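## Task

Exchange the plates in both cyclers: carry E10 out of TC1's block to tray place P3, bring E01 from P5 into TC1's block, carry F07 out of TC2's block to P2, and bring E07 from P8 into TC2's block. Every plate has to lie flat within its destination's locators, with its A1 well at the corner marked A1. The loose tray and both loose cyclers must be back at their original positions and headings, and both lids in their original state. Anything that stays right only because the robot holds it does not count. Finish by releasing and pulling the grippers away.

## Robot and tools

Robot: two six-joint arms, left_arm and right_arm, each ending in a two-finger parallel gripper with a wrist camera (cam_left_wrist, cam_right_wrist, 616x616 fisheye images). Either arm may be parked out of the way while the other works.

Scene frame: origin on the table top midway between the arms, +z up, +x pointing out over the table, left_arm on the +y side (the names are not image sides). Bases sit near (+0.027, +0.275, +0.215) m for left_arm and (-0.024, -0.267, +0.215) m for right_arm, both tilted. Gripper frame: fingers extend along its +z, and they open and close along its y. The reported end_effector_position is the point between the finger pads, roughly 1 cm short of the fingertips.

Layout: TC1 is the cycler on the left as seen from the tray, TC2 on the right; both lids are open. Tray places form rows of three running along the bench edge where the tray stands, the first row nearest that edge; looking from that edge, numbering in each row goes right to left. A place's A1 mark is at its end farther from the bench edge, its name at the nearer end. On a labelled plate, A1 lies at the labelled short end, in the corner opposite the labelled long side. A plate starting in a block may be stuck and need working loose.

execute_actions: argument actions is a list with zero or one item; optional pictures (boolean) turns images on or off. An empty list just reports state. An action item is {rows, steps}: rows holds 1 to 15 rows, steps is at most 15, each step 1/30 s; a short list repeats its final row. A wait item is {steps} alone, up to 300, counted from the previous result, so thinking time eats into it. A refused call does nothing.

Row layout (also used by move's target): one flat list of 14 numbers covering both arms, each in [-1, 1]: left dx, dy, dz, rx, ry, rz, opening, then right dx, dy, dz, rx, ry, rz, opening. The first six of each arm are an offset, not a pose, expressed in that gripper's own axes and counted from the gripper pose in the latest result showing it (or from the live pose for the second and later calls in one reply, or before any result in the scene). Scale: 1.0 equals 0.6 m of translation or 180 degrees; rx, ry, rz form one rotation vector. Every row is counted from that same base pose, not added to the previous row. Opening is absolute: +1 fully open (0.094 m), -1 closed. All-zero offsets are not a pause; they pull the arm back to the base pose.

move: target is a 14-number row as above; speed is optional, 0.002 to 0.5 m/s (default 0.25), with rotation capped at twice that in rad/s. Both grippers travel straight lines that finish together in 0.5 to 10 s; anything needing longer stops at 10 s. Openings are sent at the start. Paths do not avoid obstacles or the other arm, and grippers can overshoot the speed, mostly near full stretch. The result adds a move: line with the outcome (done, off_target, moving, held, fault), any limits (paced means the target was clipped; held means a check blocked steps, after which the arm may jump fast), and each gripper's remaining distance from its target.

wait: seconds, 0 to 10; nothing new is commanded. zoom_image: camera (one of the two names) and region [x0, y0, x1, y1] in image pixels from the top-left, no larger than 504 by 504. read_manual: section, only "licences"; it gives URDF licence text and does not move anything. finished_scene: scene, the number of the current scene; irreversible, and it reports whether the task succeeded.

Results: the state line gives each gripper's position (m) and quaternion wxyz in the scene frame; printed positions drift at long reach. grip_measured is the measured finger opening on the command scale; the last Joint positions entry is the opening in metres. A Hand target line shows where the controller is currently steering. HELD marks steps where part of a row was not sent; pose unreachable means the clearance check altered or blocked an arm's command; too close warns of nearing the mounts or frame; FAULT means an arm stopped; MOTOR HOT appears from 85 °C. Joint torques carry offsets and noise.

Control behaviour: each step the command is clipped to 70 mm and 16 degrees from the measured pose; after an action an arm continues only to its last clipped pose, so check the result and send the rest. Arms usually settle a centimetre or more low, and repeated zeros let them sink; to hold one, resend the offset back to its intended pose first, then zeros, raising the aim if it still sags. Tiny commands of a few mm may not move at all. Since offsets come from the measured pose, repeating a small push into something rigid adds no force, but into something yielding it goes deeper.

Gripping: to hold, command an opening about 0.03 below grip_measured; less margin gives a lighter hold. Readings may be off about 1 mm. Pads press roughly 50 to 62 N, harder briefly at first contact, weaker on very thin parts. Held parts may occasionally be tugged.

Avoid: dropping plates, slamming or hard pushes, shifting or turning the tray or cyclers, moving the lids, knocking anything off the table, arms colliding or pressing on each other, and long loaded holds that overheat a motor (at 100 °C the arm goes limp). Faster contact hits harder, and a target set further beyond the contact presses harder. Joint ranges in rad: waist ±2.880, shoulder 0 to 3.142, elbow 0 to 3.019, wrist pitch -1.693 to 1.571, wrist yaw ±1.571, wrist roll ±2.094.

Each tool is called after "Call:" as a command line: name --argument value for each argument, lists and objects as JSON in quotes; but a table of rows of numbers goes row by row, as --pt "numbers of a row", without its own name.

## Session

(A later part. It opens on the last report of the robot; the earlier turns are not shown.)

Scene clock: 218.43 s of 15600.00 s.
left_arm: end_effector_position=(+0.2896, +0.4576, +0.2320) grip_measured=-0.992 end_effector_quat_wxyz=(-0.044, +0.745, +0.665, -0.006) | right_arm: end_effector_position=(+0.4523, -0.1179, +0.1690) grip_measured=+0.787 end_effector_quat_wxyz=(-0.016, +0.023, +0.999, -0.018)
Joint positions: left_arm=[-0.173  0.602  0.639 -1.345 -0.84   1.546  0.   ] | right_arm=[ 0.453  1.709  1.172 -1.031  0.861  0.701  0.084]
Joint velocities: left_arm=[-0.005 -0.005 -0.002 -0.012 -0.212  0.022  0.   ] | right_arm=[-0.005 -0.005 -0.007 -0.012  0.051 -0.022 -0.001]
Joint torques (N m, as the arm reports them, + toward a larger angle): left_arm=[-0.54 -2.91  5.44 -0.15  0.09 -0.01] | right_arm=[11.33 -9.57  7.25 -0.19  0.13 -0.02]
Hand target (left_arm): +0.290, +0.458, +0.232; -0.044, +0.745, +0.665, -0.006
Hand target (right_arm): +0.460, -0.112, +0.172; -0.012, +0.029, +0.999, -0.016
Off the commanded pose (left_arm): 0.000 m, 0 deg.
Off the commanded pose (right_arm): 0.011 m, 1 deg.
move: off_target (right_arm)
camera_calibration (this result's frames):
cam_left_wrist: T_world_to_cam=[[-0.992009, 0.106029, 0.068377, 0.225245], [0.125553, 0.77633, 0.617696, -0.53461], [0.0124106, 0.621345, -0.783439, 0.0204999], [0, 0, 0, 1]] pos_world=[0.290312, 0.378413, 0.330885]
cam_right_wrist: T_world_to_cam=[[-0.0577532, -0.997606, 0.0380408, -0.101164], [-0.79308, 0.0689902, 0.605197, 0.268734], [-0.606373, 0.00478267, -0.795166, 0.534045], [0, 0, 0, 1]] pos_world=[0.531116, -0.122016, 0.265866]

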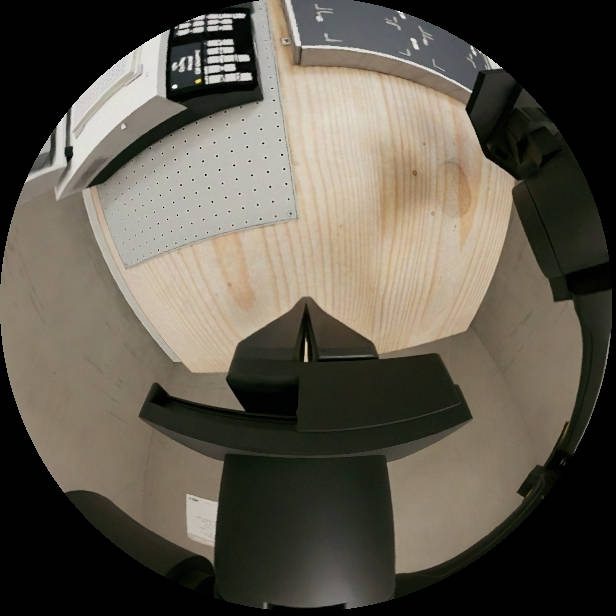

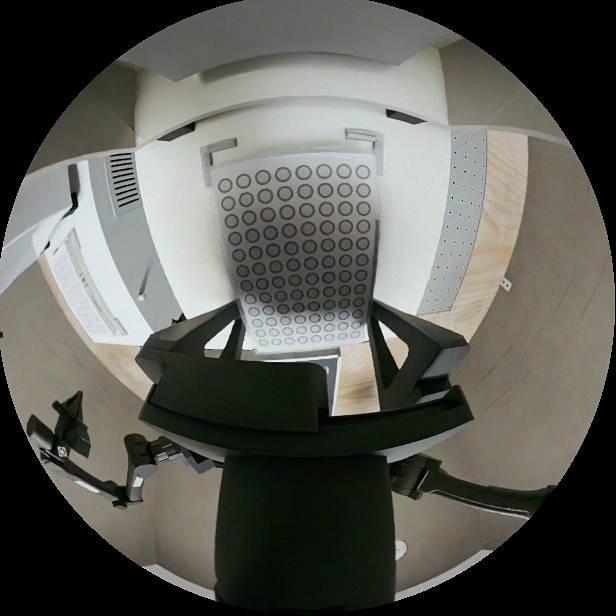

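Aligned; slide ~6 mm forward.

Call:
move --target '[0,0,0,0,0,0,-1, -0.028,0.003,0.0,0,0,0.003,0.45]' --speed 0.04

Call:
move --target '[0,0,0,0,0,0,-1, 0,0,0,0,0,0,1]'

Call:
move --target '[0,0,0,0,0,0,-1, 0.03,0,-0.09,0,0,0,1]' --speed 0.08

Scene clock: 220.10 s of 15600.00 s.
left_arm: end_effector_position=(+0.2896, +0.4576, +0.2320) grip_measured=-0.992 end_effector_quat_wxyz=(-0.044, +0.745, +0.665, -0.006) | right_arm: end_effector_position=(+0.4552, -0.1176, +0.1702) grip_measured=+0.787 end_effector_quat_wxyz=(-0.015, +0.023, +0.999, -0.017)
Joint positions: left_arm=[-0.173  0.602  0.639 -1.345 -0.84   1.546  0.   ] | right_arm=[ 0.453  1.71   1.179 -1.034  0.861  0.699  0.084]
Joint velocities: left_arm=[-0.005  0.005  0.012  0.017 -0.11  -0.007 -0.   ] | right_arm=[-0.005  0.005  0.007 -0.007 -0.037 -0.007  0.001]
Joint torques (N m, as the arm reports them, + toward a larger angle): left_arm=[-0.08 -2.57  5.42 -0.09  0.1   0.03] | right_arm=[ 9.5  -9.69  7.98 -0.43  0.12 -0.23]
Hand target (left_arm): +0.290, +0.458, +0.232; -0.044, +0.745, +0.665, -0.006
Hand target (right_arm): +0.469, -0.118, +0.168; -0.016, +0.027, +0.999, -0.018
Off the commanded pose (left_arm): 0.000 m, 0 deg.
Off the commanded pose (right_arm): 0.014 m, 0 deg.
move: off_target (right_arm)
camera_calibration (this result's frames):
cam_left_wrist: T_world_to_cam=[[-0.992009, 0.106029, 0.068377, 0.225245], [0.125553, 0.77633, 0.617696, -0.53461], [0.0124106, 0.621345, -0.783439, 0.0204999], [0, 0, 0, 1]] pos_world=[0.290312, 0.378413, 0.330885]
cam_right_wrist: T_world_to_cam=[[-0.0590825, -0.997593, 0.0362913, -0.0997897], [-0.794333, 0.0690009, 0.603551, 0.271152], [-0.604602, 0.00683187, -0.796498, 0.536422], [0, 0, 0, 1]] pos_world=[0.533811, -0.121924, 0.267227]

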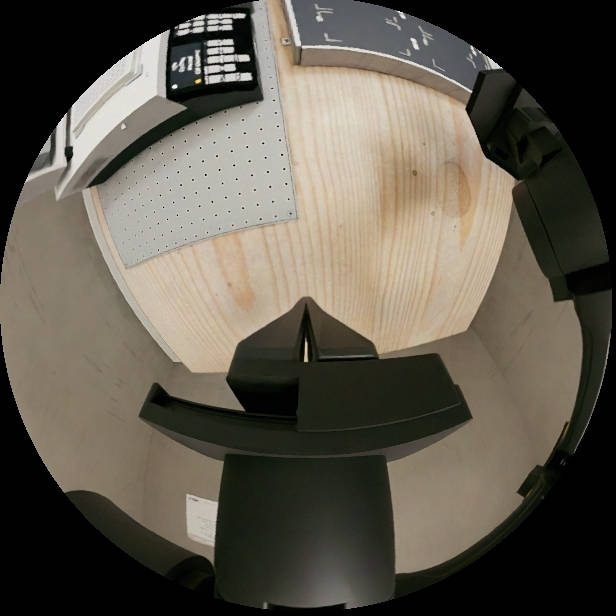

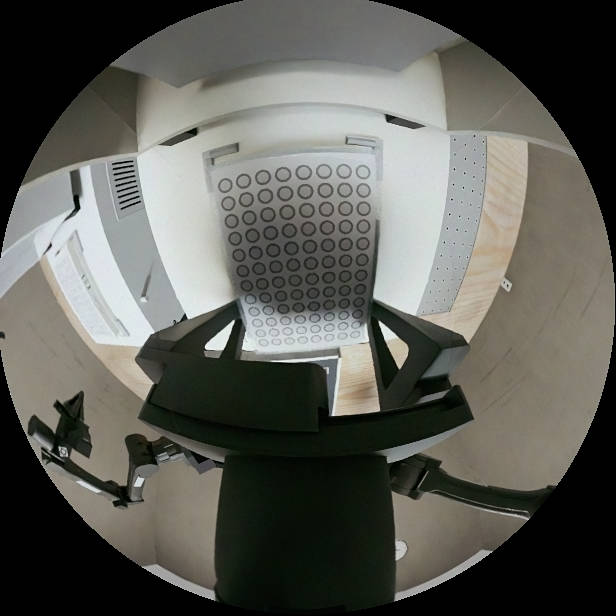

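Scene clock: 220.60 s of 15600.00 s.
left_arm: end_effector_position=(+0.2896, +0.4576, +0.2320) grip_measured=-0.992 end_effector_quat_wxyz=(-0.044, +0.745, +0.665, -0.006) | right_arm: end_effector_position=(+0.4552, -0.1176, +0.1702) grip_measured=+1.000 end_effector_quat_wxyz=(-0.015, +0.023, +0.999, -0.017)
Joint positions: left_arm=[-0.173  0.602  0.639 -1.345 -0.84   1.546  0.   ] | right_arm=[ 0.453  1.71   1.179 -1.034  0.861  0.699  0.094]
Joint velocities: left_arm=[-0.015 -0.005  0.002 -0.007 -0.081 -0.051  0.   ] | right_arm=[ 0.005 -0.005  0.002 -0.012 -0.007 -0.051  0.   ]
Joint torques (N m, as the arm reports them, + toward a larger angle): left_arm=[-0.5  -2.02  5.45 -0.05  0.08  0.01] | right_arm=[ 10.53 -10.79   5.18   0.1    0.12  -0.13]
Hand target (left_arm): +0.290, +0.458, +0.232; -0.044, +0.745, +0.665, -0.006
Hand target (right_arm): +0.455, -0.118, +0.170; -0.015, +0.023, +0.999, -0.017
Off the commanded pose (left_arm): 0.000 m, 0 deg.
Off the commanded pose (right_arm): 0.000 m, 0 deg.
move: done
camera_calibration (this result's frames):
cam_left_wrist: T_world_to_cam=[[-0.992009, 0.106029, 0.068377, 0.225245], [0.125553, 0.77633, 0.617696, -0.53461], [0.0124106, 0.621345, -0.783439, 0.0204999], [0, 0, 0, 1]] pos_world=[0.290312, 0.378413, 0.330885]
cam_right_wrist: T_world_to_cam=[[-0.0590825, -0.997593, 0.0362913, -0.0997897], [-0.794333, 0.0690009, 0.603551, 0.271152], [-0.604602, 0.00683187, -0.796498, 0.536422], [0, 0, 0, 1]] pos_world=[0.533811, -0.121924, 0.267227]

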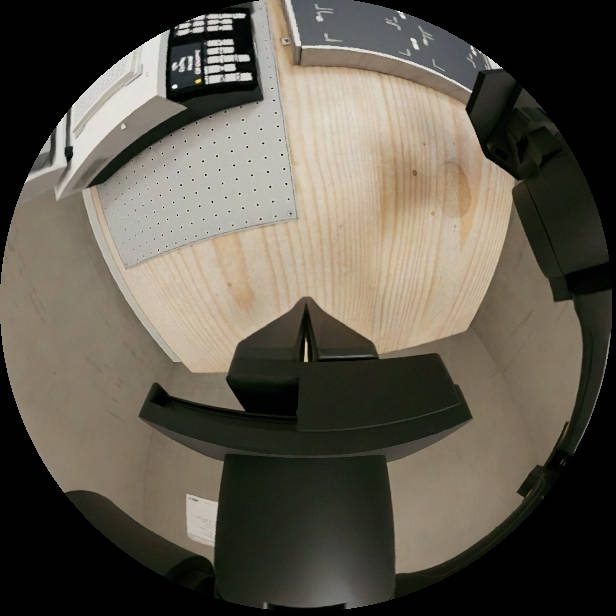

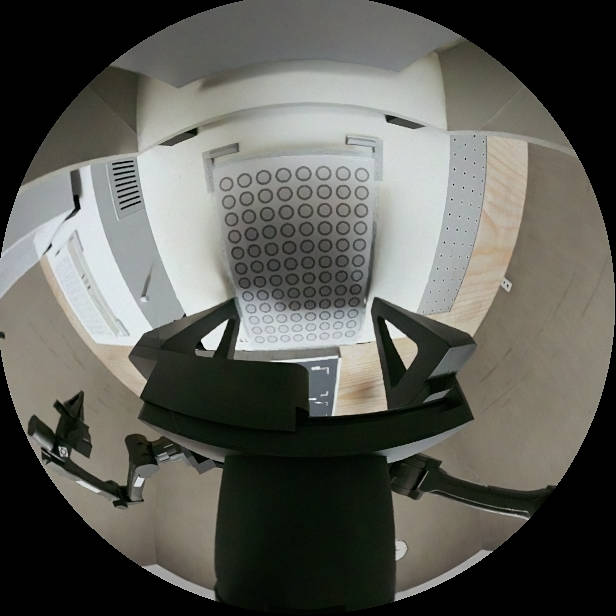

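Scene clock: 221.67 s of 15600.00 s.
left_arm: end_effector_position=(+0.2896, +0.4576, +0.2320) grip_measured=-0.992 end_effector_quat_wxyz=(-0.044, +0.745, +0.665, -0.006) | right_arm: end_effector_position=(+0.4293, -0.1179, +0.2113) grip_measured=+1.000 end_effector_quat_wxyz=(-0.024, +0.013, +0.999, -0.028)
Joint positions: left_arm=[-0.173  0.602  0.639 -1.345 -0.84   1.546  0.   ] | right_arm=[ 0.543  1.68   1.179 -1.21   0.857  0.849  0.094]
Joint velocities: left_arm=[-0.005 -0.005 -0.007  0.012  0.007  0.066  0.   ] | right_arm=[ 0.005  0.005  0.002 -0.012 -0.066 -0.022  0.   ]
Joint torques (N m, as the arm reports them, + toward a larger angle): left_arm=[-0.4  -2.35  5.57 -0.16  0.11  0.01] | right_arm=[ 11.56 -10.68   7.42  -0.61   0.04  -0.1 ]
Hand target (left_arm): +0.290, +0.458, +0.232; -0.044, +0.745, +0.665, -0.006
Hand target (right_arm): +0.438, -0.115, +0.225; -0.015, +0.023, +0.999, -0.017
Off the commanded pose (left_arm): 0.000 m, 0 deg.
Off the commanded pose (right_arm): 0.017 m, 2 deg.
move: off_target (right_arm)
camera_calibration (this result's frames):
cam_left_wrist: T_world_to_cam=[[-0.992009, 0.106029, 0.068377, 0.225245], [0.125553, 0.77633, 0.617696, -0.53461], [0.0124106, 0.621345, -0.783439, 0.0204999], [0, 0, 0, 1]] pos_world=[0.290312, 0.378413, 0.330885]
cam_right_wrist: T_world_to_cam=[[-0.0379278, -0.997653, 0.0570035, -0.1166], [-0.783663, 0.0650902, 0.617767, 0.217716], [-0.620027, -0.021241, -0.784293, 0.554318], [0, 0, 0, 1]] pos_world=[0.509886, -0.118724, 0.306897]

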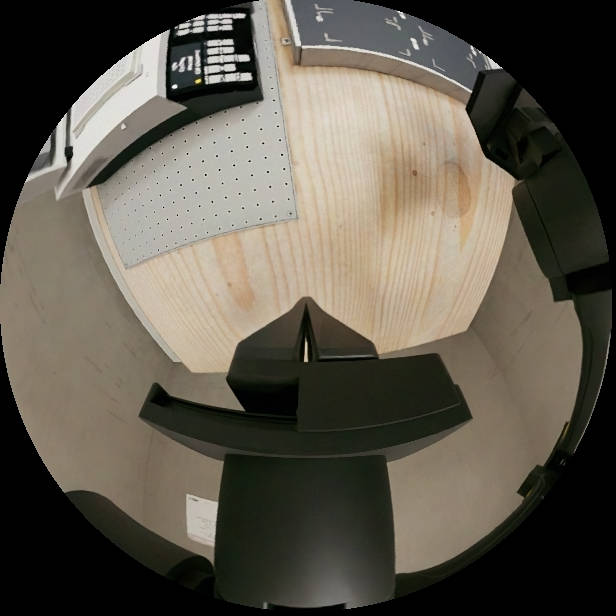

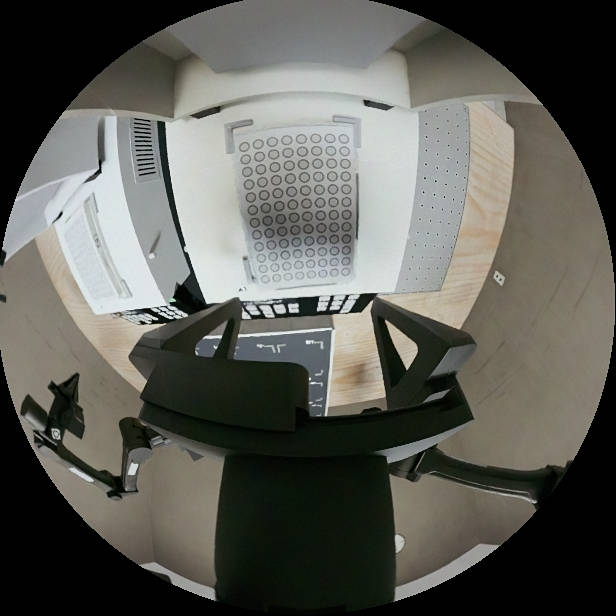

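Back off to inspect the near end.

Call:
move --target '[0,0,0,0,0,0,-1, 0.2,0,0,0,0,0,1]'

Call:
zoom_image --camera "cam_right_wrist" --region '[150,0,460,220]'

Scene clock: 223.33 s of 15600.00 s.
left_arm: end_effector_position=(+0.2896, +0.4576, +0.2320) grip_measured=-0.992 end_effector_quat_wxyz=(-0.044, +0.745, +0.665, -0.006) | right_arm: end_effector_position=(+0.3090, -0.1132, +0.2134) grip_measured=+1.000 end_effector_quat_wxyz=(-0.030, +0.005, +0.999, -0.034)
Joint positions: left_arm=[-0.173  0.602  0.639 -1.345 -0.84   1.546  0.   ] | right_arm=[ 0.696  1.63   0.909 -1.182  0.82   1.074  0.094]
Joint velocities: left_arm=[-0.015  0.015  0.007  0.022  0.007  0.051 -0.   ] | right_arm=[-0.005 -0.015  0.017 -0.017 -0.081 -0.007  0.   ]
Joint torques (N m, as the arm reports them, + toward a larger angle): left_arm=[-0.12 -2.82  5.43  0.01  0.09  0.01] | right_arm=[ 9.43 -8.43  5.22  0.35  0.12 -0.07]
Hand target (left_arm): +0.290, +0.458, +0.232; -0.044, +0.745, +0.665, -0.006
Hand target (right_arm): +0.310, -0.112, +0.217; -0.024, +0.013, +0.999, -0.028
Off the commanded pose (left_arm): 0.000 m, 0 deg.
Off the commanded pose (right_arm): 0.004 m, 1 deg.
move: done
camera_calibration (this result's frames):
cam_left_wrist: T_world_to_cam=[[-0.992009, 0.106029, 0.068377, 0.225245], [0.125553, 0.77633, 0.617696, -0.53461], [0.0124106, 0.621345, -0.783439, 0.0204999], [0, 0, 0, 1]] pos_world=[0.290312, 0.378413, 0.330885]
cam_right_wrist: T_world_to_cam=[[-0.0208751, -0.997374, 0.0693477, -0.124462], [-0.777485, 0.0598024, 0.626052, 0.117613], [-0.628555, -0.0408479, -0.776692, 0.480253], [0, 0, 0, 1]] pos_world=[0.39071, -0.111552, 0.308008]

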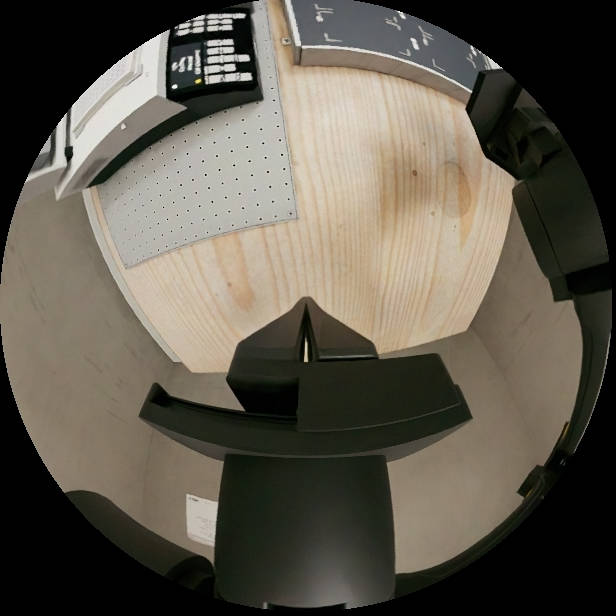

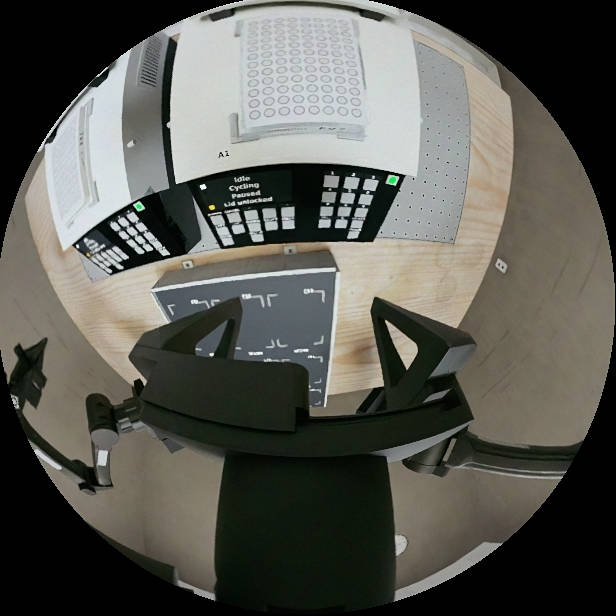

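Region (150, 0, 460, 220) of cam_right_wrist's 616x616 image, scaled by 1.626, with more detail than that image has; it fills the top 358 rows of this view, and the rest is white.

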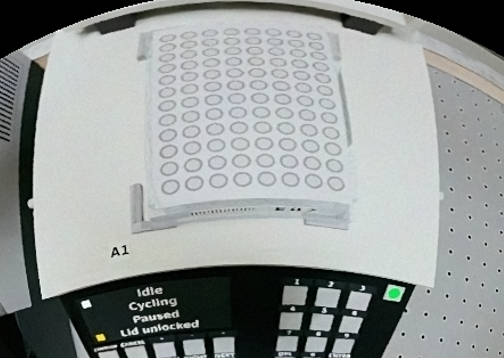

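Call:
move --target '[0,0,0,0,0,0,-1, -0.24,-0.015,0.0,-0.02,-0.018,0,1]' --speed 0.15

Scene clock: 226.30 s of 15600.00 s.
left_arm: end_effector_position=(+0.2896, +0.4576, +0.2320) grip_measured=-0.992 end_effector_quat_wxyz=(-0.044, +0.745, +0.665, -0.006) | right_arm: end_effector_position=(+0.4378, -0.1258, +0.2094) grip_measured=+1.000 end_effector_quat_wxyz=(-0.001, -0.008, +1.000, -0.004)
Joint positions: left_arm=[-0.173  0.602  0.639 -1.345 -0.84   1.546  0.   ] | right_arm=[ 0.523  1.624  1.133 -1.097  0.859  0.7    0.094]
Joint velocities: left_arm=[-0.005 -0.005 -0.002  0.002 -0.007 -0.037  0.001] | right_arm=[-0.015  0.005 -0.012 -0.007  0.022 -0.022  0.   ]
Joint torques (N m, as the arm reports them, + toward a larger angle): left_arm=[-0.15 -2.55  5.37 -0.15  0.09  0.01] | right_arm=[ 8.48 -8.81  8.13  0.66  0.06 -0.19]
Hand target (left_arm): +0.290, +0.458, +0.232; -0.044, +0.745, +0.665, -0.006
Hand target (right_arm): +0.452, -0.127, +0.206; -0.001, +0.005, +1.000, -0.003
Off the commanded pose (left_arm): 0.000 m, 0 deg.
Off the commanded pose (right_arm): 0.016 m, 1 deg.
move: off_target (right_arm)
camera_calibration (this result's frames):
cam_left_wrist: T_world_to_cam=[[-0.992009, 0.106029, 0.068377, 0.225245], [0.125553, 0.77633, 0.617696, -0.53461], [0.0124106, 0.621345, -0.783439, 0.0204999], [0, 0, 0, 1]] pos_world=[0.290312, 0.378413, 0.330885]
cam_right_wrist: T_world_to_cam=[[0.00248027, -0.999951, 0.00954416, -0.132152], [-0.812569, 0.00354763, 0.582854, 0.238303], [-0.582859, -0.00920092, -0.812521, 0.548986], [0, 0, 0, 1]] pos_world=[0.513947, -0.12794, 0.308428]

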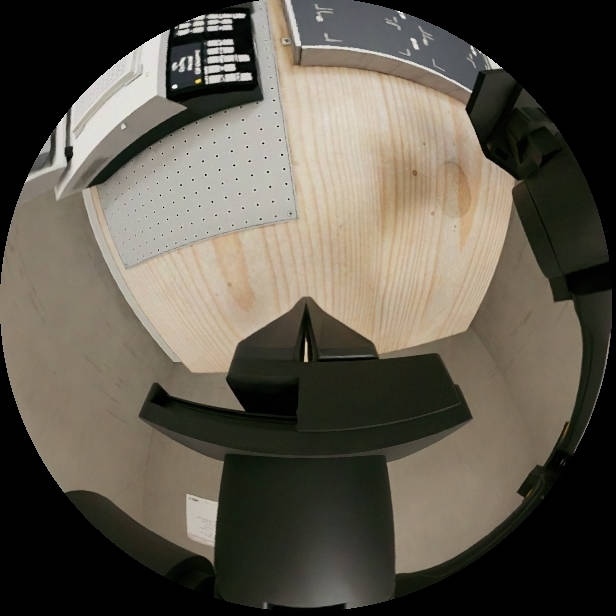

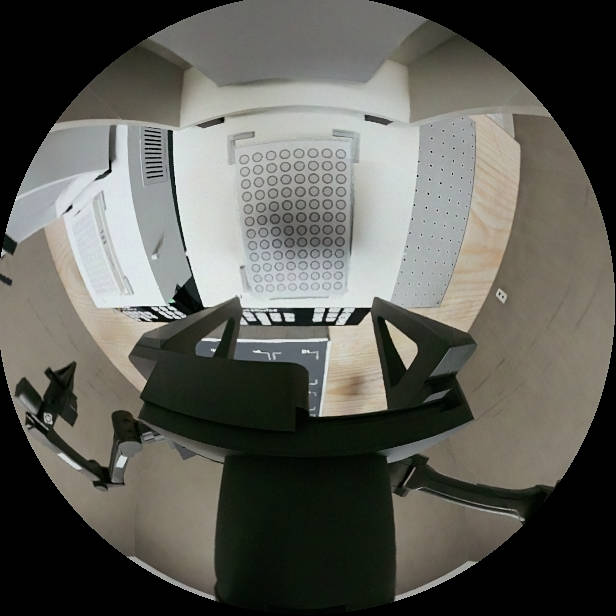

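Descent drifts +y, which suits.

Call:
move --target '[0,0,0,0,0,0,-1, -0.02,0.0,0.075,0,0,0.004,1]' --speed 0.07

Call:
move --target '[0,0,0,0,0,0,-1, 0,0.025,0,0,0,0,1]' --speed 0.04

Scene clock: 228.33 s of 15600.00 s.
left_arm: end_effector_position=(+0.2896, +0.4576, +0.2320) grip_measured=-0.992 end_effector_quat_wxyz=(-0.044, +0.745, +0.665, -0.006) | right_arm: end_effector_position=(+0.4543, -0.1231, +0.1781) grip_measured=+1.000 end_effector_quat_wxyz=(+0.010, +0.001, +1.000, +0.002)
Joint positions: left_arm=[-0.173  0.602  0.639 -1.345 -0.84   1.546  0.   ] | right_arm=[ 0.46   1.65   1.122 -0.948  0.858  0.592  0.094]
Joint velocities: left_arm=[-0.015  0.005  0.007  0.012  0.022  0.051 -0.   ] | right_arm=[-0.005 -0.005  0.002  0.002 -0.051 -0.051  0.   ]
Joint torques (N m, as the arm reports them, + toward a larger angle): left_arm=[-0.41 -2.99  5.46  0.    0.09  0.02] | right_arm=[ 7.5  -9.91  4.36  0.79  0.03 -0.2 ]
Hand target (left_arm): +0.290, +0.458, +0.232; -0.044, +0.745, +0.665, -0.006
Hand target (right_arm): +0.450, -0.126, +0.164; -0.001, -0.001, +1.000, -0.004
Off the commanded pose (left_arm): 0.000 m, 0 deg.
Off the commanded pose (right_arm): 0.015 m, 1 deg.
move: off_target (right_arm)
camera_calibration (this result's frames):
cam_left_wrist: T_world_to_cam=[[-0.992009, 0.106029, 0.068377, 0.225245], [0.125553, 0.77633, 0.617696, -0.53461], [0.0124106, 0.621345, -0.783439, 0.0204999], [0, 0, 0, 1]] pos_world=[0.290312, 0.378413, 0.330885]
cam_right_wrist: T_world_to_cam=[[-0.015411, -0.999872, -0.00432667, -0.118498], [-0.82464, 0.0102628, 0.565565, 0.279373], [-0.565448, 0.0122839, -0.824692, 0.530151], [0, 0, 0, 1]] pos_world=[0.528329, -0.127862, 0.278695]

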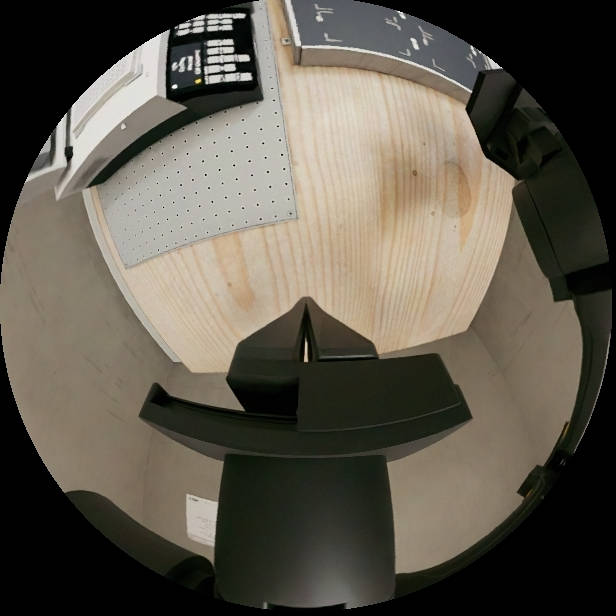

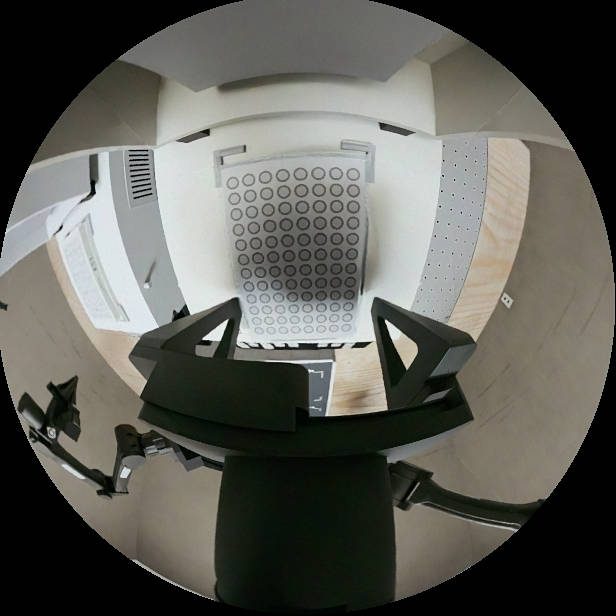

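Scene clock: 229.13 s of 15600.00 s.
left_arm: end_effector_position=(+0.2896, +0.4576, +0.2320) grip_measured=-0.992 end_effector_quat_wxyz=(-0.044, +0.745, +0.665, -0.006) | right_arm: end_effector_position=(+0.4492, -0.1173, +0.1714) grip_measured=+1.000 end_effector_quat_wxyz=(+0.003, +0.001, +1.000, -0.002)
Joint positions: left_arm=[-0.173  0.602  0.639 -1.345 -0.84   1.546  0.   ] | right_arm=[ 0.46   1.673  1.122 -0.948  0.858  0.608  0.094]
Joint velocities: left_arm=[ 0.005 -0.015 -0.017 -0.012 -0.022 -0.066 -0.001] | right_arm=[-0.005 -0.015  0.002 -0.017 -0.007 -0.007  0.   ]
Joint torques (N m, as the arm reports them, + toward a larger angle): left_arm=[-0.27 -2.63  5.39 -0.1   0.1   0.  ] | right_arm=[11.72 -9.18  6.89 -0.06  0.16 -0.03]
Hand target (left_arm): +0.290, +0.458, +0.232; -0.044, +0.745, +0.665, -0.006
Hand target (right_arm): +0.454, -0.108, +0.178; +0.010, +0.001, +1.000, +0.003
Off the commanded pose (left_arm): 0.000 m, 0 deg.
Off the commanded pose (right_arm): 0.013 m, 1 deg.
move: off_target (right_arm)
camera_calibration (this result's frames):
cam_left_wrist: T_world_to_cam=[[-0.992009, 0.106029, 0.068377, 0.225245], [0.125553, 0.77633, 0.617696, -0.53461], [0.0124106, 0.621345, -0.783439, 0.0204999], [0, 0, 0, 1]] pos_world=[0.290312, 0.378413, 0.330885]
cam_right_wrist: T_world_to_cam=[[-0.0142146, -0.99989, 0.00429703, -0.114906], [-0.8176, 0.0140968, 0.575615, 0.274422], [-0.575612, 0.00466886, -0.81771, 0.524138], [0, 0, 0, 1]] pos_world=[0.524434, -0.121209, 0.271125]

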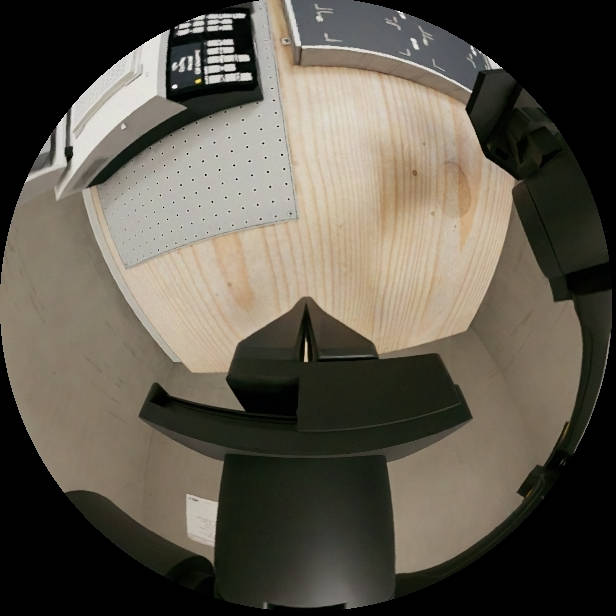

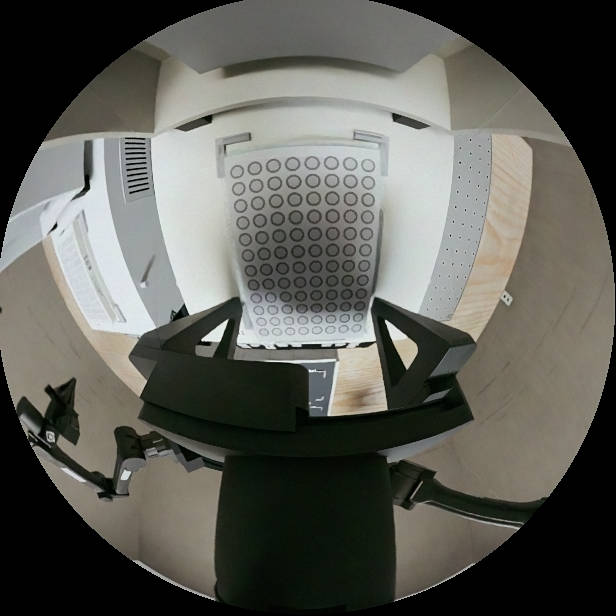

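Call:
move --target '[0,0,0,0,0,0,-1, 0,0.025,-0.006,0,0,0,1]' --speed 0.04

Call:
move --target '[0,0,0,0,0,0,-1, 0.02,-0.01,-0.08,0,0,0,1]' --speed 0.08

Call:
move --target '[0,0,0,0,0,0,-1, 0.2,0,0,0,0,0,1]'

Call:
zoom_image --camera "cam_right_wrist" --region '[150,0,460,220]'

Scene clock: 231.80 s of 15600.00 s.
left_arm: end_effector_position=(+0.2896, +0.4576, +0.2320) grip_measured=-0.992 end_effector_quat_wxyz=(-0.044, +0.745, +0.665, -0.006) | right_arm: end_effector_position=(+0.4456, -0.1145, +0.1698) grip_measured=+1.000 end_effector_quat_wxyz=(+0.001, +0.006, +1.000, -0.006)
Joint positions: left_arm=[-0.173  0.602  0.639 -1.345 -0.84   1.546  0.   ] | right_arm=[ 0.464  1.684  1.122 -0.955  0.863  0.636  0.094]
Joint velocities: left_arm=[-0.005  0.005  0.002 -0.012  0.051 -0.037 -0.001] | right_arm=[-0.005 -0.005 -0.002 -0.002 -0.051  0.022  0.   ]
Joint torques (N m, as the arm reports them, + toward a larger angle): left_arm=[-0.4  -2.66  5.39 -0.07  0.12  0.02] | right_arm=[11.23 -9.03  7.34 -0.38 -0.01 -0.06]
Hand target (left_arm): +0.290, +0.458, +0.232; -0.044, +0.745, +0.665, -0.006
Hand target (right_arm): +0.449, -0.102, +0.175; +0.004, +0.001, +1.000, -0.002
Off the commanded pose (left_arm): 0.000 m, 0 deg.
Off the commanded pose (right_arm): 0.014 m, 1 deg.
move: off_target (right_arm)
camera_calibration (this result's frames):
cam_left_wrist: T_world_to_cam=[[-0.992009, 0.106029, 0.068377, 0.225245], [0.125553, 0.77633, 0.617696, -0.53461], [0.0124106, 0.621345, -0.783439, 0.0204999], [0, 0, 0, 1]] pos_world=[0.290312, 0.378413, 0.330885]
cam_right_wrist: T_world_to_cam=[[-0.0245602, -0.999619, 0.0125738, -0.108901], [-0.814621, 0.0273023, 0.579351, 0.271911], [-0.579474, 0.00398606, -0.814981, 0.521884], [0, 0, 0, 1]] pos_world=[0.521248, -0.118363, 0.269163]

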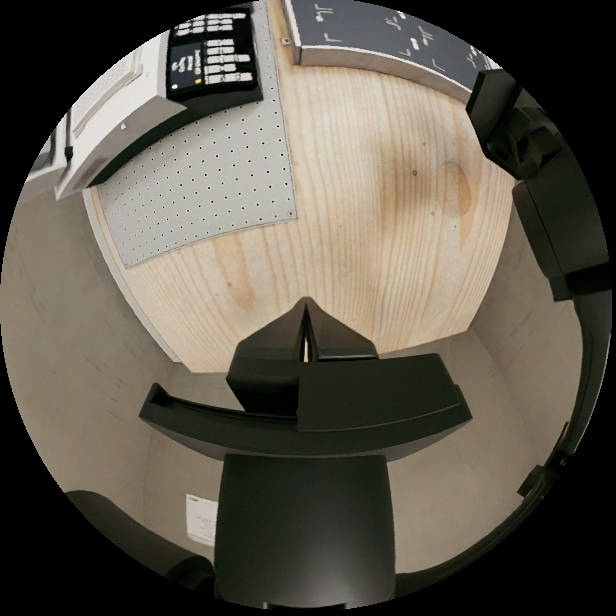

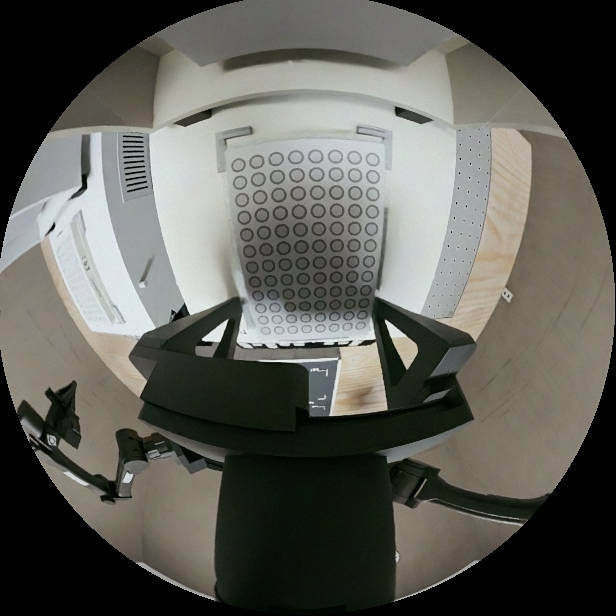

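Scene clock: 232.77 s of 15600.00 s.
left_arm: end_effector_position=(+0.2896, +0.4576, +0.2320) grip_measured=-0.992 end_effector_quat_wxyz=(-0.044, +0.745, +0.665, -0.006) | right_arm: end_effector_position=(+0.4267, -0.1227, +0.2068) grip_measured=+1.000 end_effector_quat_wxyz=(-0.007, -0.000, +1.000, -0.013)
Joint positions: left_arm=[-0.173  0.602  0.639 -1.345 -0.84   1.546  0.   ] | right_arm=[ 0.534  1.638  1.122 -1.116  0.863  0.755  0.094]
Joint velocities: left_arm=[-0.005 -0.005  0.007 -0.012 -0.007 -0.051  0.   ] | right_arm=[-0.005 -0.015 -0.007 -0.012  0.007 -0.022  0.   ]
Joint torques (N m, as the arm reports them, + toward a larger angle): left_arm=[-0.49 -2.78  5.45  0.    0.09  0.  ] | right_arm=[ 10.38 -10.01   6.8   -0.34   0.13  -0.08]
Hand target (left_arm): +0.290, +0.458, +0.232; -0.044, +0.745, +0.665, -0.006
Hand target (right_arm): +0.433, -0.120, +0.218; +0.001, +0.006, +1.000, -0.006
Off the commanded pose (left_arm): 0.000 m, 0 deg.
Off the commanded pose (right_arm): 0.013 m, 1 deg.
move: off_target (right_arm)
camera_calibration (this result's frames):
cam_left_wrist: T_world_to_cam=[[-0.992009, 0.106029, 0.068377, 0.225245], [0.125553, 0.77633, 0.617696, -0.53461], [0.0124106, 0.621345, -0.783439, 0.0204999], [0, 0, 0, 1]] pos_world=[0.290312, 0.378413, 0.330885]
cam_right_wrist: T_world_to_cam=[[-0.0116291, -0.999574, 0.0267716, -0.126411], [-0.805162, 0.0252367, 0.592517, 0.228307], [-0.59294, -0.0146651, -0.805113, 0.542648], [0, 0, 0, 1]] pos_world=[0.504112, -0.124161, 0.305001]

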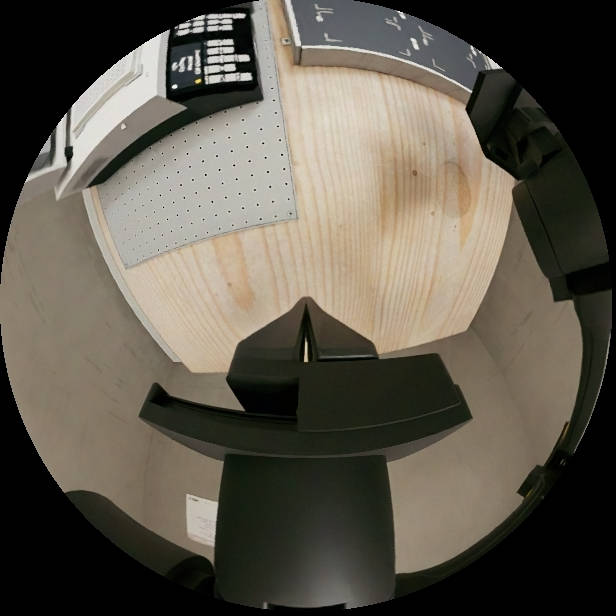

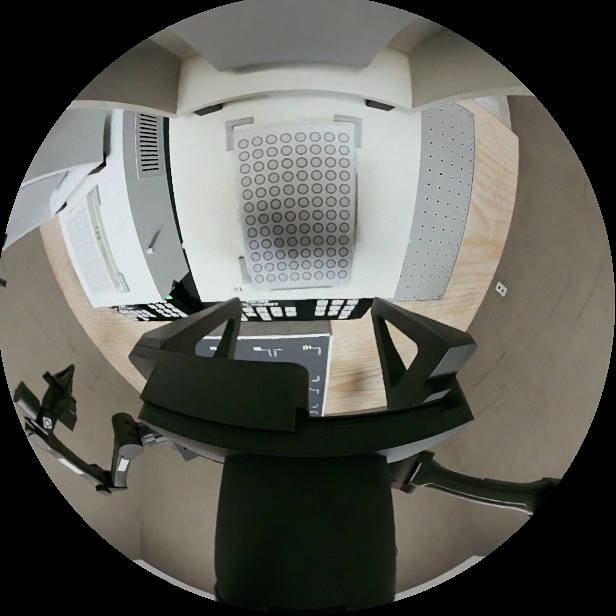

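Scene clock: 233.83 s of 15600.00 s.
left_arm: end_effector_position=(+0.2896, +0.4576, +0.2320) grip_measured=-0.992 end_effector_quat_wxyz=(-0.044, +0.745, +0.665, -0.006) | right_arm: end_effector_position=(+0.3062, -0.1218, +0.2046) grip_measured=+1.000 end_effector_quat_wxyz=(-0.013, -0.008, +1.000, -0.019)
Joint positions: left_arm=[-0.173  0.602  0.639 -1.345 -0.84   1.546  0.   ] | right_arm=[ 0.678  1.581  0.845 -1.086  0.839  0.976  0.094]
Joint velocities: left_arm=[-0.015 -0.015 -0.012  0.002 -0.11  -0.11  -0.   ] | right_arm=[-0.005 -0.005 -0.012  0.007 -0.007 -0.051  0.   ]
Joint torques (N m, as the arm reports them, + toward a larger angle): left_arm=[-0.52 -2.81  5.48 -0.09  0.1  -0.01] | right_arm=[ 8.25 -8.05  5.07  0.42  0.13 -0.01]
Hand target (left_arm): +0.290, +0.458, +0.232; -0.044, +0.745, +0.665, -0.006
Hand target (right_arm): +0.307, -0.120, +0.209; -0.007, -0.000, +1.000, -0.013
Off the commanded pose (left_arm): 0.000 m, 0 deg.
Off the commanded pose (right_arm): 0.004 m, 1 deg.
move: done
camera_calibration (this result's frames):
cam_left_wrist: T_world_to_cam=[[-0.992009, 0.106029, 0.068377, 0.225245], [0.125553, 0.77633, 0.617696, -0.53461], [0.0124106, 0.621345, -0.783439, 0.0204999], [0, 0, 0, 1]] pos_world=[0.290312, 0.378413, 0.330885]
cam_right_wrist: T_world_to_cam=[[0.00397112, -0.999213, 0.0394625, -0.134203], [-0.798164, 0.0206065, 0.602088, 0.127876], [-0.602428, -0.0338885, -0.797454, 0.468348], [0, 0, 0, 1]] pos_world=[0.384745, -0.120861, 0.30179]

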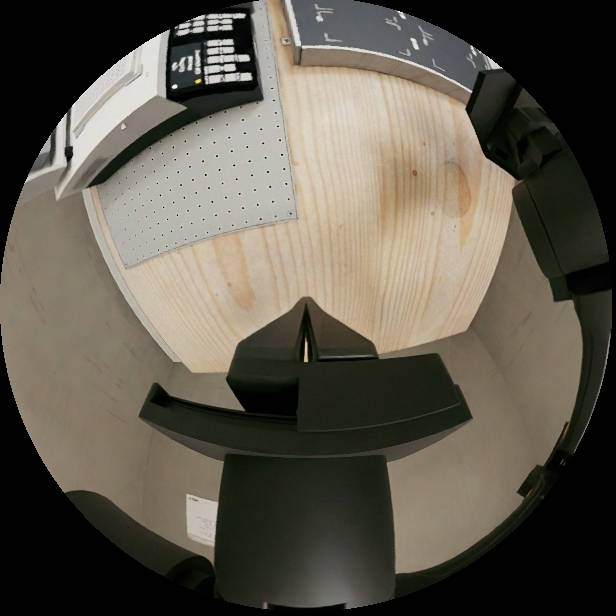

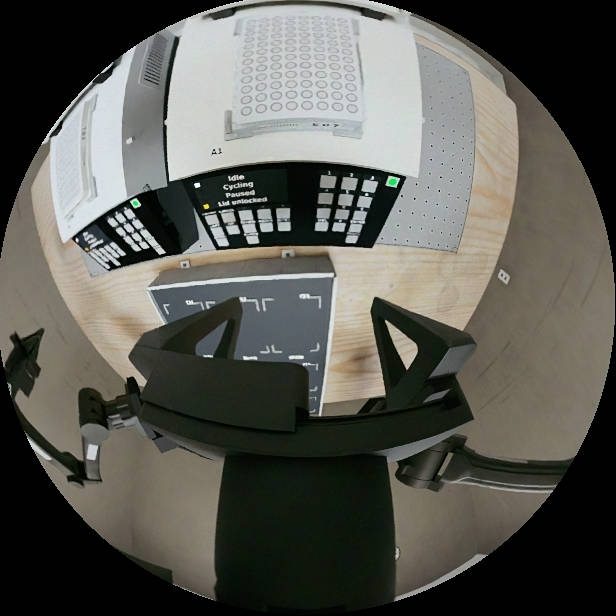

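Region (150, 0, 460, 220) of cam_right_wrist's 616x616 image, scaled by 1.626, with more detail than that image has; it fills the top 358 rows of this view, and the rest is white.

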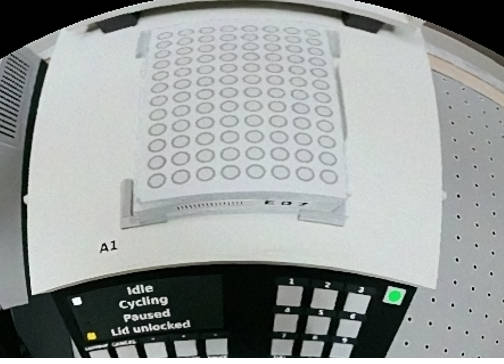

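Call:
move --target '[0,0,0,0,0,0,-1, -0.255,0.004,0.0,-0.012,-0.008,0.005,1]' --speed 0.15

Call:
move --target '[0,0,0,0,0,0,-1, -0.01,0.0,0.07,0,0,0,1]' --speed 0.07

Scene clock: 236.63 s of 15600.00 s.
left_arm: end_effector_position=(+0.2896, +0.4576, +0.2320) grip_measured=-0.992 end_effector_quat_wxyz=(-0.044, +0.745, +0.665, -0.006) | right_arm: end_effector_position=(+0.4445, -0.1197, +0.2059) grip_measured=+1.000 end_effector_quat_wxyz=(+0.001, -0.012, +1.000, -0.001)
Joint positions: left_arm=[-0.173  0.602  0.639 -1.345 -0.84   1.546  0.   ] | right_arm=[ 0.517  1.642  1.15  -1.077  0.856  0.673  0.094]
Joint velocities: left_arm=[ 0.015 -0.015 -0.002 -0.002  0.007 -0.007 -0.001] | right_arm=[-0.005  0.005 -0.002  0.012  0.007  0.037  0.   ]
Joint torques (N m, as the arm reports them, + toward a larger angle): left_arm=[-0.19 -2.37  5.38 -0.09  0.11  0.01] | right_arm=[ 8.41 -8.73  8.24  0.62  0.03 -0.18]
Hand target (left_arm): +0.290, +0.458, +0.232; -0.044, +0.745, +0.665, -0.006
Hand target (right_arm): +0.459, -0.121, +0.200; -0.000, -0.000, +1.000, -0.001
Off the commanded pose (left_arm): 0.000 m, 0 deg.
Off the commanded pose (right_arm): 0.016 m, 1 deg.
move: off_target (right_arm)
camera_calibration (this result's frames):
cam_left_wrist: T_world_to_cam=[[-0.992009, 0.106029, 0.068377, 0.225245], [0.125553, 0.77633, 0.617696, -0.53461], [0.0124106, 0.621345, -0.783439, 0.0204999], [0, 0, 0, 1]] pos_world=[0.290312, 0.378413, 0.330885]
cam_right_wrist: T_world_to_cam=[[0.0110515, -0.999936, 0.00255892, -0.128396], [-0.814868, -0.00752285, 0.579598, 0.246185], [-0.579541, -0.0084906, -0.814899, 0.549257], [0, 0, 0, 1]] pos_world=[0.520344, -0.121872, 0.305229]

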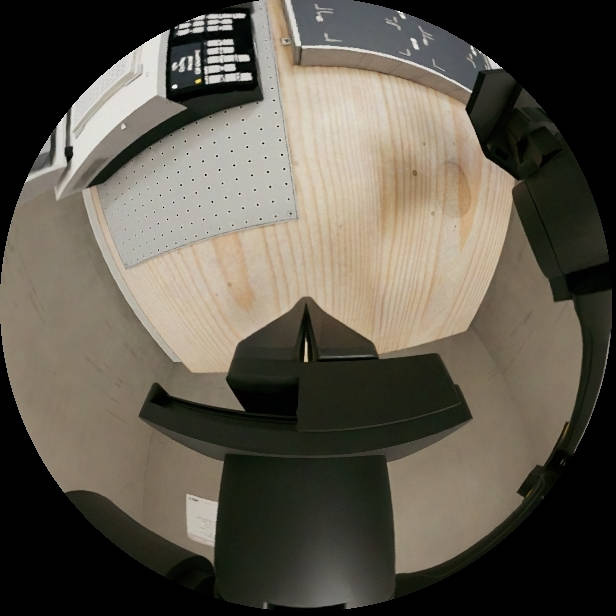

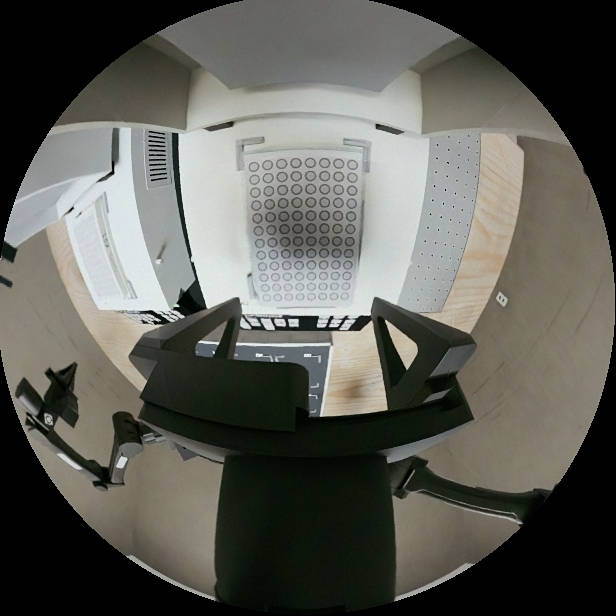

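Scene clock: 237.63 s of 15600.00 s.
left_arm: end_effector_position=(+0.2896, +0.4576, +0.2320) grip_measured=-0.992 end_effector_quat_wxyz=(-0.044, +0.745, +0.665, -0.006) | right_arm: end_effector_position=(+0.4557, -0.1168, +0.1781) grip_measured=+1.000 end_effector_quat_wxyz=(+0.012, -0.009, +1.000, +0.006)
Joint positions: left_arm=[-0.173  0.602  0.639 -1.345 -0.84   1.546  0.   ] | right_arm=[ 0.465  1.661  1.128 -0.937  0.855  0.571  0.094]
Joint velocities: left_arm=[-0.015 -0.005 -0.012  0.017  0.037 -0.022 -0.001] | right_arm=[-0.005 -0.015 -0.007 -0.007 -0.037 -0.037  0.   ]
Joint torques (N m, as the arm reports them, + toward a larger angle): left_arm=[-0.55 -2.34  5.46 -0.17  0.1  -0.01] | right_arm=[ 8.3  -9.8   4.45  0.8   0.02 -0.23]
Hand target (left_arm): +0.290, +0.458, +0.232; -0.044, +0.745, +0.665, -0.006
Hand target (right_arm): +0.451, -0.120, +0.164; +0.001, -0.012, +1.000, -0.001
Off the commanded pose (left_arm): 0.000 m, 0 deg.
Off the commanded pose (right_arm): 0.015 m, 2 deg.
move: off_target (right_arm)
camera_calibration (this result's frames):
cam_left_wrist: T_world_to_cam=[[-0.992009, 0.106029, 0.068377, 0.225245], [0.125553, 0.77633, 0.617696, -0.53461], [0.0124106, 0.621345, -0.783439, 0.0204999], [0, 0, 0, 1]] pos_world=[0.290312, 0.378413, 0.330885]
cam_right_wrist: T_world_to_cam=[[0.00459655, -0.999921, -0.0116679, -0.120013], [-0.827252, -0.0103576, 0.561735, 0.279893], [-0.561812, 0.00707022, -0.827235, 0.529097], [0, 0, 0, 1]] pos_world=[0.529347, -0.120845, 0.279062]

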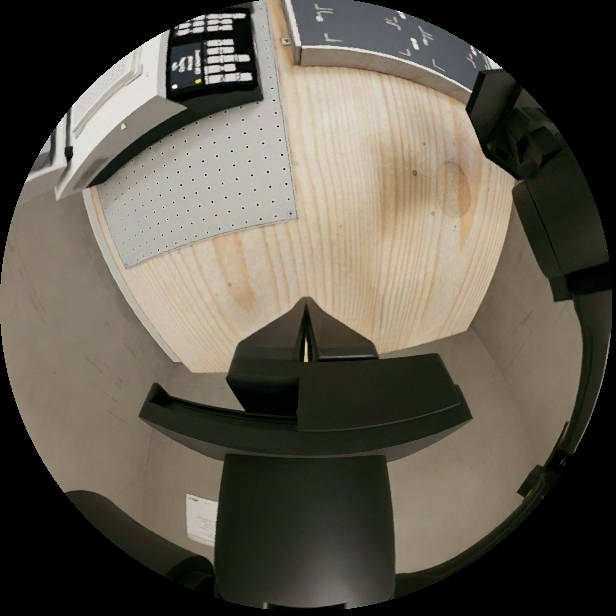

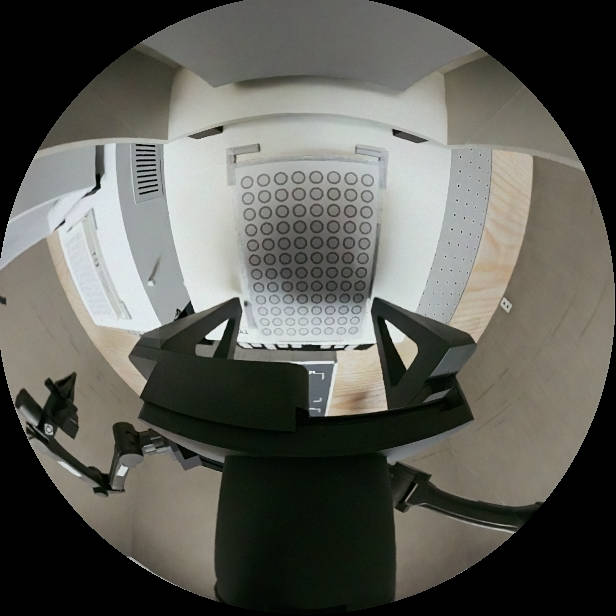

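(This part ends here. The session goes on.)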